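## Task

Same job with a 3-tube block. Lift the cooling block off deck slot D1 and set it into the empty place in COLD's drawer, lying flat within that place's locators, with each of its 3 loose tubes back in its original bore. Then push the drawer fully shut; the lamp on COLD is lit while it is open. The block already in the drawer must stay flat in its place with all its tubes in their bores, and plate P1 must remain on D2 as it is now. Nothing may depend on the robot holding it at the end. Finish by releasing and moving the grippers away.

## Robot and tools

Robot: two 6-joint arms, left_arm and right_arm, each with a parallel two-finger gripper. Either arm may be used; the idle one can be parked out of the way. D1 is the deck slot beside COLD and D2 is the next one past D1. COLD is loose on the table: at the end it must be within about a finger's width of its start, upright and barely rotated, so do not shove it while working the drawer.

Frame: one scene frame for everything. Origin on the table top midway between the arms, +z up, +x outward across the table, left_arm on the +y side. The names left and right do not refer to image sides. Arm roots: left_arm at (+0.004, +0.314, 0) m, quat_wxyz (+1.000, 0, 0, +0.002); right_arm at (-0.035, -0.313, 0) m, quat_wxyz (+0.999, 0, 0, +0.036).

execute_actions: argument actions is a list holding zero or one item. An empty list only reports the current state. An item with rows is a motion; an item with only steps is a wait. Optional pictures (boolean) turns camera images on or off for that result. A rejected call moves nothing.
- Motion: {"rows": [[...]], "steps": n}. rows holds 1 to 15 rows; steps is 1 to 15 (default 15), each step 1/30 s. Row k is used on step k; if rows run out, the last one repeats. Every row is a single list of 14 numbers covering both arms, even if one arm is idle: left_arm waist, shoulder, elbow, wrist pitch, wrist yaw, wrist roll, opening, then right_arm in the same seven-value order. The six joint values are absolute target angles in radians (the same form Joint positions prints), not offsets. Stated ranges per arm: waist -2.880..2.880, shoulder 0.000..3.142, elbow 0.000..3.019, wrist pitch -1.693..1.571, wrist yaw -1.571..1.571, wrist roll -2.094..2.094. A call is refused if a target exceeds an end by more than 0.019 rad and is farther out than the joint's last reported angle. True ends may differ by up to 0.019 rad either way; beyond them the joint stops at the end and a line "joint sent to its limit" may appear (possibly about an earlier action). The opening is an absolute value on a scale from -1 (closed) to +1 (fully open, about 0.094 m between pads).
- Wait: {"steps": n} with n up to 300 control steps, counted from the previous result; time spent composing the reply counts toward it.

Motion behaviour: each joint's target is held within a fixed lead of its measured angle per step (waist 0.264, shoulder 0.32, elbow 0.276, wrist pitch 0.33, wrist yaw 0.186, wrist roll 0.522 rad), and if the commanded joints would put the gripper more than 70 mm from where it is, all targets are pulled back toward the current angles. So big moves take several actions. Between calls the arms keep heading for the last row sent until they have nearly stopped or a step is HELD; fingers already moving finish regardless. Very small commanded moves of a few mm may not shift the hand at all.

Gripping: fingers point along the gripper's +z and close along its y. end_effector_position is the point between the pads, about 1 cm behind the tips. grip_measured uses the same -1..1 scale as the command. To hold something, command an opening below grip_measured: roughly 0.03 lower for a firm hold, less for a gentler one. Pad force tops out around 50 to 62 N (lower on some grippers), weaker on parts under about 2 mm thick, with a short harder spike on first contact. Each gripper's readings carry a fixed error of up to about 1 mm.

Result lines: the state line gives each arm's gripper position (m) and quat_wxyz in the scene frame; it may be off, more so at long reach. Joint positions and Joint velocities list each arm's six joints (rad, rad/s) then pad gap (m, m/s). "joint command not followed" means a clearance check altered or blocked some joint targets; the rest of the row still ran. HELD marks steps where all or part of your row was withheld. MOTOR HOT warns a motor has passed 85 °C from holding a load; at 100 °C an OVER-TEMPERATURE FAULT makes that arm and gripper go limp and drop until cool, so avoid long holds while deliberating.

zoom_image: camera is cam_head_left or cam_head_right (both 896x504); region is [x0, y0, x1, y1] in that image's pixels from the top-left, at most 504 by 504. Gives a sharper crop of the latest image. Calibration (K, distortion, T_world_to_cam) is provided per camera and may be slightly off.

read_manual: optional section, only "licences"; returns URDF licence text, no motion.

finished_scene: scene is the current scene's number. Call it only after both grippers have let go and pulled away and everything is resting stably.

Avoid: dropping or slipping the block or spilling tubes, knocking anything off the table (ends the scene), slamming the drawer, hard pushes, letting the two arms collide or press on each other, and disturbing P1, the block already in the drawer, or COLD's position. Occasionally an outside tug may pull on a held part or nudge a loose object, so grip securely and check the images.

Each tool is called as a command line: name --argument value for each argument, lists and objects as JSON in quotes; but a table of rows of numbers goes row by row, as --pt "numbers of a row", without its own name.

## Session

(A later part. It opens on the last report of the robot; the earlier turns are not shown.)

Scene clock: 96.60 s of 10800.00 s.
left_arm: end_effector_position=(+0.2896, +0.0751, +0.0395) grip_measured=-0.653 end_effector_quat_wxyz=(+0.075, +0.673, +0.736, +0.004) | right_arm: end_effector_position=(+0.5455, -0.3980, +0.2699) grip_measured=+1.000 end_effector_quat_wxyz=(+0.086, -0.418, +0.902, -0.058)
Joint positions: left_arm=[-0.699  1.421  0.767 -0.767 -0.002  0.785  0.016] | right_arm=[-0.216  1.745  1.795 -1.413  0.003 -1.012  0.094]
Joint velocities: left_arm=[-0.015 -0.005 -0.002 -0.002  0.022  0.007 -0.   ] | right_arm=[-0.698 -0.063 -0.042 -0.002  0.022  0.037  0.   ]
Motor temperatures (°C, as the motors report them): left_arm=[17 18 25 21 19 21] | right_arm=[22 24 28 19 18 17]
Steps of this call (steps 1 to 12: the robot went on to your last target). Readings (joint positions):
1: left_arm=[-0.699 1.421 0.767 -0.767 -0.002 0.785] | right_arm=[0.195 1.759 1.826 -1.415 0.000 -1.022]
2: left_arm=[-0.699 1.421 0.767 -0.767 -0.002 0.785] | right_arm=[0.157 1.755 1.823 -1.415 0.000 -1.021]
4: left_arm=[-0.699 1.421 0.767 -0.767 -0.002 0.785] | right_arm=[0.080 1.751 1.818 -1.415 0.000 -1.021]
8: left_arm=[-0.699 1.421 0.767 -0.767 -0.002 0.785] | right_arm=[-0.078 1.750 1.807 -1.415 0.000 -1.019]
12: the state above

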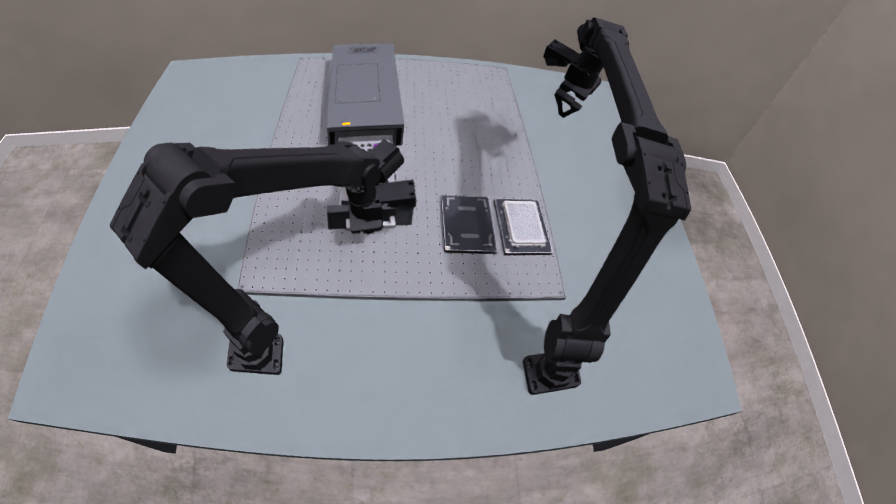

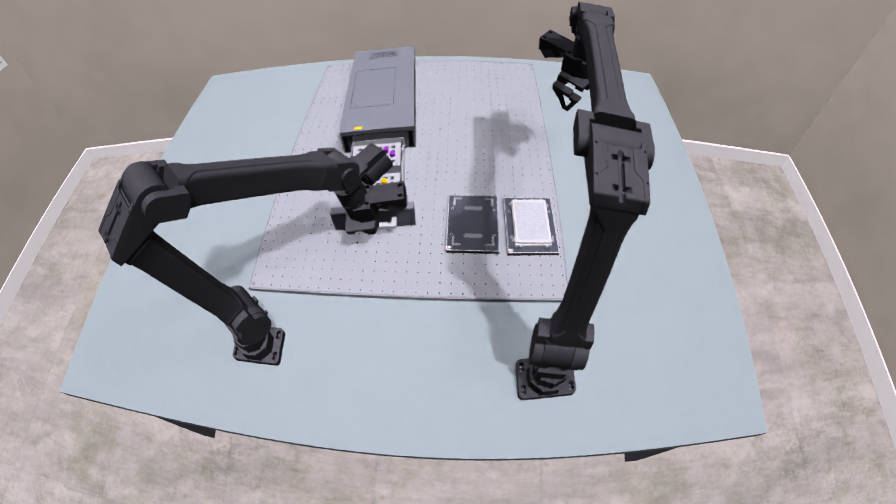

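execute_actions --actions '[{"rows":[[-0.675,1.43,0.812,-0.74,0,0.81,-0.65,-0.2,1.7,1.8,-1.4,0,-1,1],[-0.66,1.447,0.83,-0.74,0,0.83,-0.65,-0.2,1.7,1.8,-1.4,0,-1,1],[-0.642,1.466,0.85,-0.74,0,0.85,-0.65,-0.2,1.7,1.8,-1.4,0,-1,1],[-0.625,1.486,0.872,-0.74,0,0.87,-0.65,-0.2,1.7,1.8,-1.4,0,-1,1],[-0.607,1.505,0.894,-0.742,0,0.885,-0.65,-0.2,1.7,1.8,-1.4,0,-1,1],[-0.593,1.524,0.916,-0.745,0,0.9,-0.65,-0.2,1.7,1.8,-1.4,0,-1,1],[-0.579,1.542,0.938,-0.748,0,0.91,-0.65,-0.2,1.7,1.8,-1.4,0,-1,1],[-0.565,1.561,0.96,-0.751,0,0.925,-0.65,-0.2,1.7,1.8,-1.4,0,-1,1],[-0.551,1.58,0.982,-0.755,0,0.94,-0.65,-0.2,1.7,1.8,-1.4,0,-1,1],[-0.537,1.598,1.003,-0.758,0,0.955,-0.65,-0.2,1.7,1.8,-1.4,0,-1,1],[-0.525,1.617,1.027,-0.763,0,0.965,-0.65,-0.2,1.7,1.8,-1.4,0,-1,1],[-0.513,1.636,1.052,-0.769,0,0.98,-0.65,-0.2,1.7,1.8,-1.4,0,-1,1],[-0.501,1.655,1.076,-0.774,0,0.99,-0.65,-0.2,1.7,1.8,-1.4,0,-1,1],[-0.489,1.674,1.1,-0.78,0,1,-0.65,-0.2,1.7,1.8,-1.4,0,-1,1],[-0.477,1.693,1.125,-0.785,0,1.015,-0.65,-0.2,1.7,1.8,-1.4,0,-1,1]]}]' --pictures false

execute_actions --actions '[{"rows":[[-0.467,1.712,1.152,-0.793,0,1.025,-0.65,-0.2,1.7,1.8,-1.4,0,-1,1],[-0.457,1.732,1.179,-0.8,0,1.035,-0.65,-0.2,1.7,1.8,-1.4,0,-1,1],[-0.447,1.751,1.206,-0.808,0,1.045,-0.65,-0.2,1.7,1.8,-1.4,0,-1,1],[-0.437,1.77,1.233,-0.815,0,1.055,-0.65,-0.2,1.7,1.8,-1.4,0,-1,1],[-0.427,1.79,1.26,-0.823,0,1.065,-0.65,-0.2,1.7,1.8,-1.4,0,-1,1],[-0.42,1.805,1.283,-0.83,0,1.07,-0.65,-0.2,1.7,1.8,-1.4,0,-1,1],[-0.414,1.82,1.307,-0.838,0,1.08,-0.65,-0.2,1.7,1.8,-1.4,0,-1,1],[-0.41,1.83,1.322,-0.843,0,1.08,-0.65,-0.2,1.7,1.8,-1.4,0,-1,1],[-0.406,1.84,1.338,-0.848,0,1.085,-0.65,-0.2,1.7,1.8,-1.4,0,-1,1],[-0.402,1.85,1.354,-0.853,0,1.09,-0.65,-0.2,1.7,1.8,-1.4,0,-1,1]]}]' --pictures false

execute_actions --actions '[{"rows":[[-0.398,1.86,1.37,-0.858,0,1.095,-0.65,-0.2,1.7,1.8,-1.4,0,-1,1],[-0.396,1.865,1.378,-0.86,0,1.1,-0.65,-0.2,1.7,1.8,-1.4,0,-1,1],[-0.394,1.87,1.385,-0.863,0,1.1,-0.65,-0.2,1.7,1.8,-1.4,0,-1,1],[-0.39,1.88,1.4,-0.867,0,1.1,-0.65,-0.2,1.7,1.8,-1.4,0,-1,1],[-0.385,1.885,1.41,-0.87,0,1.105,-0.65,-0.2,1.7,1.8,-1.4,0,-1,1]]}]'

Scene clock: 106.67 s of 10800.00 s.
left_arm: end_effector_position=(+0.4213, +0.0857, +0.0419) grip_measured=-0.652 end_effector_quat_wxyz=(+0.093, +0.660, +0.745, +0.020) | right_arm: end_effector_position=(+0.5427, -0.3902, +0.2838) grip_measured=+1.000 end_effector_quat_wxyz=(+0.097, -0.422, +0.899, -0.063)
Joint positions: left_arm=[-0.502  1.643  1.029 -0.766  0.002  0.951  0.016] | right_arm=[-0.204  1.72   1.794 -1.413  0.002 -1.009  0.094]
Joint velocities: left_arm=[ 0.386  0.532  0.808 -0.066 -0.051  0.418  0.   ] | right_arm=[ 0.015  0.005 -0.007  0.012 -0.051  0.066  0.   ]
Motor temperatures (°C, as the motors report them): left_arm=[17 18 25 21 19 21] | right_arm=[22 23 28 19 18 17]
Steps of this call (steps 1 to 30: the robot went on to your last target; steps 31 to 90: nothing new was sent; then 6.57 s passed at rest; steps 91 to 105: all 15 steps of this action). Readings (joint positions):
91: left_arm=[-0.697 1.421 0.767 -0.765 -0.001 0.788] | right_arm=[-0.204 1.720 1.794 -1.413 0.002 -1.009]
92: left_arm=[-0.693 1.422 0.767 -0.762 -0.001 0.793] | right_arm=[-0.204 1.720 1.794 -1.413 0.002 -1.009]
94: left_arm=[-0.678 1.429 0.775 -0.761 0.015 0.812] | right_arm=[-0.204 1.720 1.794 -1.413 0.002 -1.009]
98: left_arm=[-0.623 1.489 0.838 -0.763 0.015 0.860] | right_arm=[-0.204 1.720 1.794 -1.413 0.002 -1.009]
105: the state above

Scene clock: 107.17 s of 10800.00 s.
left_arm: end_effector_position=(+0.5352, +0.0935, +0.0561) grip_measured=-0.652 end_effector_quat_wxyz=(+0.111, +0.663, +0.739, +0.041) | right_arm: end_effector_position=(+0.5427, -0.3902, +0.2838) grip_measured=+1.000 end_effector_quat_wxyz=(+0.097, -0.422, +0.899, -0.063)
Joint positions: left_arm=[-0.396  1.826  1.321 -0.829 -0.003  1.07   0.016] | right_arm=[-0.204  1.72   1.794 -1.413  0.002 -1.009  0.094]
Joint velocities: left_arm=[-0.005 -0.015  0.017 -0.051  0.007  0.022 -0.001] | right_arm=[-0.005  0.005  0.012  0.012  0.022 -0.022  0.   ]
Motor temperatures (°C, as the motors report them): left_arm=[17 18 25 21 19 21] | right_arm=[22 23 28 19 18 17]
Steps of this call (steps 1 to 15: all 15 steps of this action). Readings (joint positions):
1: left_arm=[-0.489 1.661 1.057 -0.770 0.002 0.964] | right_arm=[-0.204 1.720 1.794 -1.413 0.002 -1.009]
2: left_arm=[-0.477 1.678 1.084 -0.775 0.001 0.975] | right_arm=[-0.204 1.720 1.794 -1.413 0.002 -1.009]
4: left_arm=[-0.456 1.712 1.140 -0.787 0.000 0.998] | right_arm=[-0.204 1.720 1.794 -1.413 0.002 -1.009]
8: left_arm=[-0.423 1.776 1.244 -0.814 0.000 1.036] | right_arm=[-0.204 1.720 1.794 -1.413 0.002 -1.009]
15: the state above

Scene clock: 107.67 s of 10800.00 s.
left_arm: end_effector_position=(+0.5397, +0.0928, +0.0532) grip_measured=-0.652 end_effector_quat_wxyz=(+0.100, +0.671, +0.733, +0.037) | right_arm: end_effector_position=(+0.5427, -0.3902, +0.2838) grip_measured=+1.000 end_effector_quat_wxyz=(+0.097, -0.422, +0.899, -0.063)
Joint positions: left_arm=[-0.394  1.85   1.353 -0.859 -0.     1.092  0.016] | right_arm=[-0.204  1.72   1.794 -1.413  0.002 -1.009  0.094]
Joint velocities: left_arm=[ 0.005 -0.005  0.002  0.002 -0.007 -0.007 -0.001] | right_arm=[-0.005 -0.015  0.007 -0.002 -0.022 -0.051  0.   ]
Motor temperatures (°C, as the motors report them): left_arm=[17 18 25 21 19 21] | right_arm=[22 23 28 19 18 17]
Steps of this call (steps 1 to 15: all 15 steps of this action). Readings (joint positions):
1: left_arm=[-0.396 1.826 1.323 -0.830 -0.003 1.072] | right_arm=[-0.204 1.720 1.794 -1.413 0.002 -1.009]
2: left_arm=[-0.396 1.826 1.324 -0.834 -0.003 1.075] | right_arm=[-0.204 1.720 1.794 -1.413 0.002 -1.009]
4: left_arm=[-0.396 1.828 1.329 -0.845 -0.002 1.080] | right_arm=[-0.204 1.720 1.794 -1.413 0.002 -1.009]
8: left_arm=[-0.395 1.845 1.352 -0.858 -0.000 1.088] | right_arm=[-0.204 1.720 1.794 -1.413 0.002 -1.009]
15: the state above

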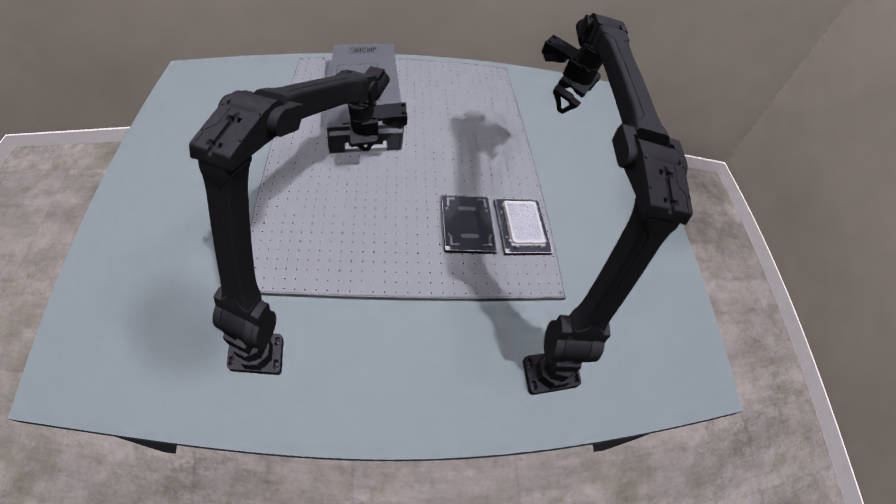

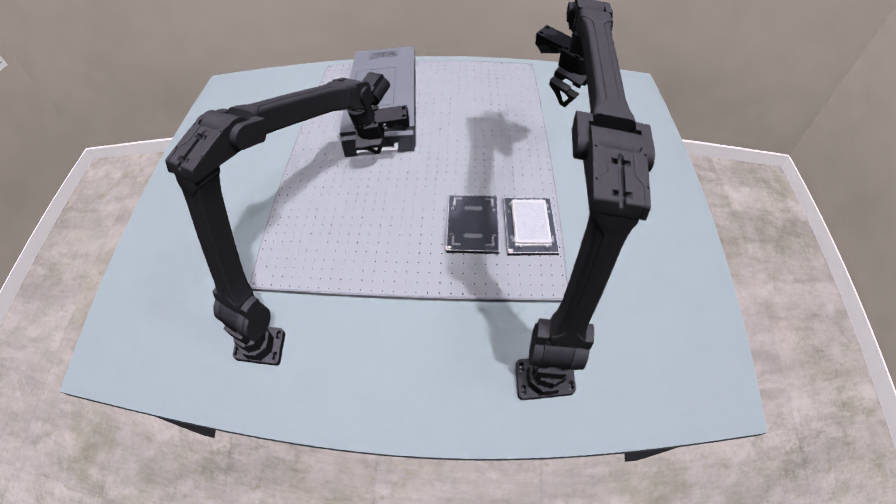

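execute_actions --actions '[{"rows":[[-0.385,1.87,1.4,-0.82,0,1.105,-0.7,-0.2,1.7,1.8,-1.4,0,-1,1]],"steps":10}]' --pictures false

execute_actions --actions '[{"rows":[[-0.394,1.82,1.37,-0.875,0,1.1,-0.5,-0.2,1.7,1.8,-1.4,0,-1,1],[-0.394,1.74,1.37,-0.89,0,1.1,-0.5,-0.2,1.7,1.8,-1.4,0,-1,1]],"steps":12}]' --pictures false

execute_actions --actions '[{"rows":[[-0.2,1.25,0.95,-1,0,1.1,-0.5,-0.2,1.7,1.8,-1.4,0,-1,1]]}]'

Scene clock: 109.93 s of 10800.00 s.
left_arm: end_effector_position=(+0.5398, +0.0926, +0.0532) grip_measured=-0.697 end_effector_quat_wxyz=(+0.101, +0.672, +0.733, +0.036) | right_arm: end_effector_position=(+0.5427, -0.3902, +0.2838) grip_measured=+1.000 end_effector_quat_wxyz=(+0.097, -0.422, +0.899, -0.063)
Joint positions: left_arm=[-0.393  1.85   1.353 -0.858  0.002  1.094  0.014] | right_arm=[-0.204  1.72   1.794 -1.413  0.002 -1.009  0.094]
Joint velocities: left_arm=[ 0.005 -0.005  0.022  0.017 -0.022 -0.037  0.001] | right_arm=[ 0.005 -0.005  0.002  0.012 -0.007 -0.051  0.   ]
Motor temperatures (°C, as the motors report them): left_arm=[17 18 26 21 19 21] | right_arm=[22 23 28 19 18 17]
Steps of this call (steps 1 to 15: the robot went on to your last target; steps 16 to 58: nothing new was sent; steps 59 to 68: all 10 steps of this action). Readings (joint positions):
59: left_arm=[-0.393 1.850 1.353 -0.858 0.001 1.093] | right_arm=[-0.204 1.720 1.794 -1.413 0.002 -1.009]
60: left_arm=[-0.393 1.850 1.353 -0.858 0.001 1.093] | right_arm=[-0.204 1.720 1.794 -1.413 0.002 -1.009]
62: left_arm=[-0.393 1.850 1.353 -0.858 0.002 1.093] | right_arm=[-0.204 1.720 1.794 -1.413 0.002 -1.009]
66: left_arm=[-0.393 1.850 1.353 -0.858 0.002 1.094] | right_arm=[-0.204 1.720 1.794 -1.413 0.002 -1.009]
68: the state above

Scene clock: 110.33 s of 10800.00 s.
left_arm: end_effector_position=(+0.5406, +0.0923, +0.1206) grip_measured=-0.503 end_effector_quat_wxyz=(+0.149, +0.667, +0.728, +0.054) | right_arm: end_effector_position=(+0.5427, -0.3902, +0.2838) grip_measured=+1.000 end_effector_quat_wxyz=(+0.097, -0.422, +0.899, -0.063)
Joint positions: left_arm=[-0.393  1.728  1.353 -0.877  0.002  1.094  0.023] | right_arm=[-0.204  1.72   1.794 -1.413  0.002 -1.009  0.094]
Joint velocities: left_arm=[-0.015 -0.103  0.007 -0.012 -0.022 -0.022  0.001] | right_arm=[-0.005 -0.005  0.002  0.012 -0.051  0.007  0.   ]
Motor temperatures (°C, as the motors report them): left_arm=[17 18 26 21 19 21] | right_arm=[22 23 28 19 18 17]
Steps of this call (steps 1 to 12: all 12 steps of this action). Readings (joint positions):
1: left_arm=[-0.393 1.850 1.353 -0.861 0.002 1.094] | right_arm=[-0.204 1.720 1.794 -1.413 0.002 -1.009]
2: left_arm=[-0.393 1.845 1.353 -0.863 0.002 1.094] | right_arm=[-0.204 1.720 1.794 -1.413 0.002 -1.009]
4: left_arm=[-0.393 1.826 1.353 -0.875 0.002 1.094] | right_arm=[-0.204 1.720 1.794 -1.413 0.002 -1.009]
8: left_arm=[-0.393 1.763 1.353 -0.877 0.002 1.094] | right_arm=[-0.204 1.720 1.794 -1.413 0.002 -1.009]
12: the state above

Scene clock: 110.83 s of 10800.00 s.
left_arm: end_effector_position=(+0.3959, +0.2404, +0.1852) grip_measured=-0.503 end_effector_quat_wxyz=(+0.150, +0.588, +0.791, +0.074) | right_arm: end_effector_position=(+0.5427, -0.3902, +0.2838) grip_measured=+1.000 end_effector_quat_wxyz=(+0.097, -0.422, +0.899, -0.063)
Joint positions: left_arm=[-0.188  1.196  0.957 -0.995 -0.001  1.094  0.023] | right_arm=[-0.204  1.72   1.794 -1.413  0.002 -1.009  0.094]
Joint velocities: left_arm=[-0.083 -0.083 -0.002  0.012  0.037 -0.037  0.   ] | right_arm=[-0.015 -0.005 -0.007  0.017 -0.037  0.007  0.   ]
Motor temperatures (°C, as the motors report them): left_arm=[17 18 26 21 19 21] | right_arm=[22 23 28 19 18 17]
Steps of this call (steps 1 to 15: all 15 steps of this action). Readings (joint positions):
1: left_arm=[-0.388 1.715 1.340 -0.878 0.003 1.094] | right_arm=[-0.204 1.720 1.794 -1.413 0.002 -1.009]
2: left_arm=[-0.380 1.692 1.309 -0.884 0.004 1.094] | right_arm=[-0.204 1.720 1.794 -1.413 0.002 -1.009]
4: left_arm=[-0.347 1.627 1.226 -0.906 0.004 1.094] | right_arm=[-0.204 1.720 1.794 -1.413 0.002 -1.009]
8: left_arm=[-0.252 1.445 1.051 -0.951 0.002 1.094] | right_arm=[-0.204 1.720 1.794 -1.413 0.002 -1.009]
15: the state above

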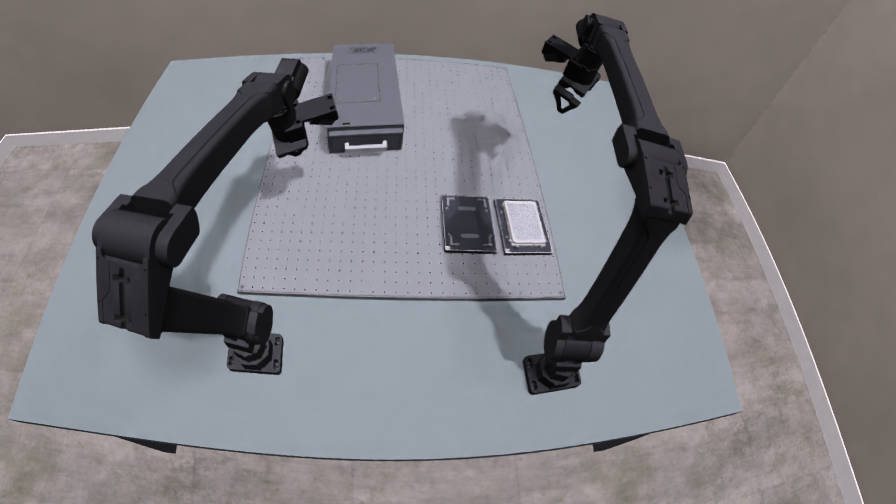

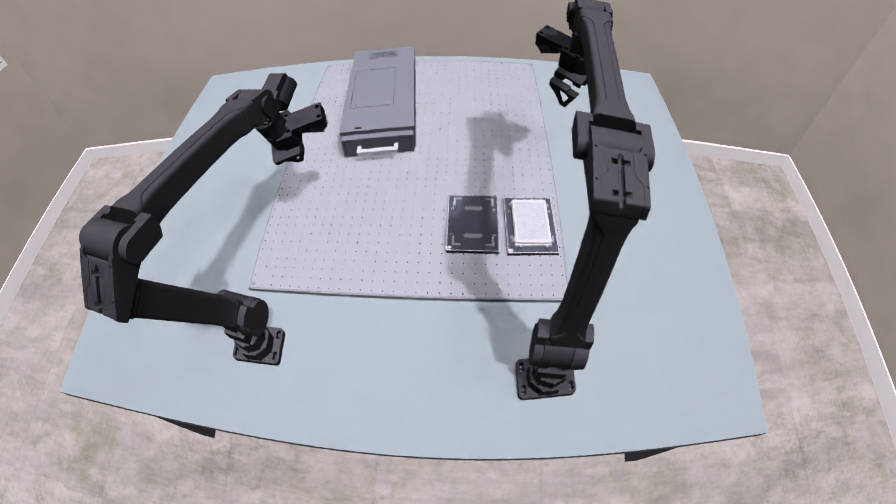

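finished_scene --scene 2

The scene is finished: the task was done.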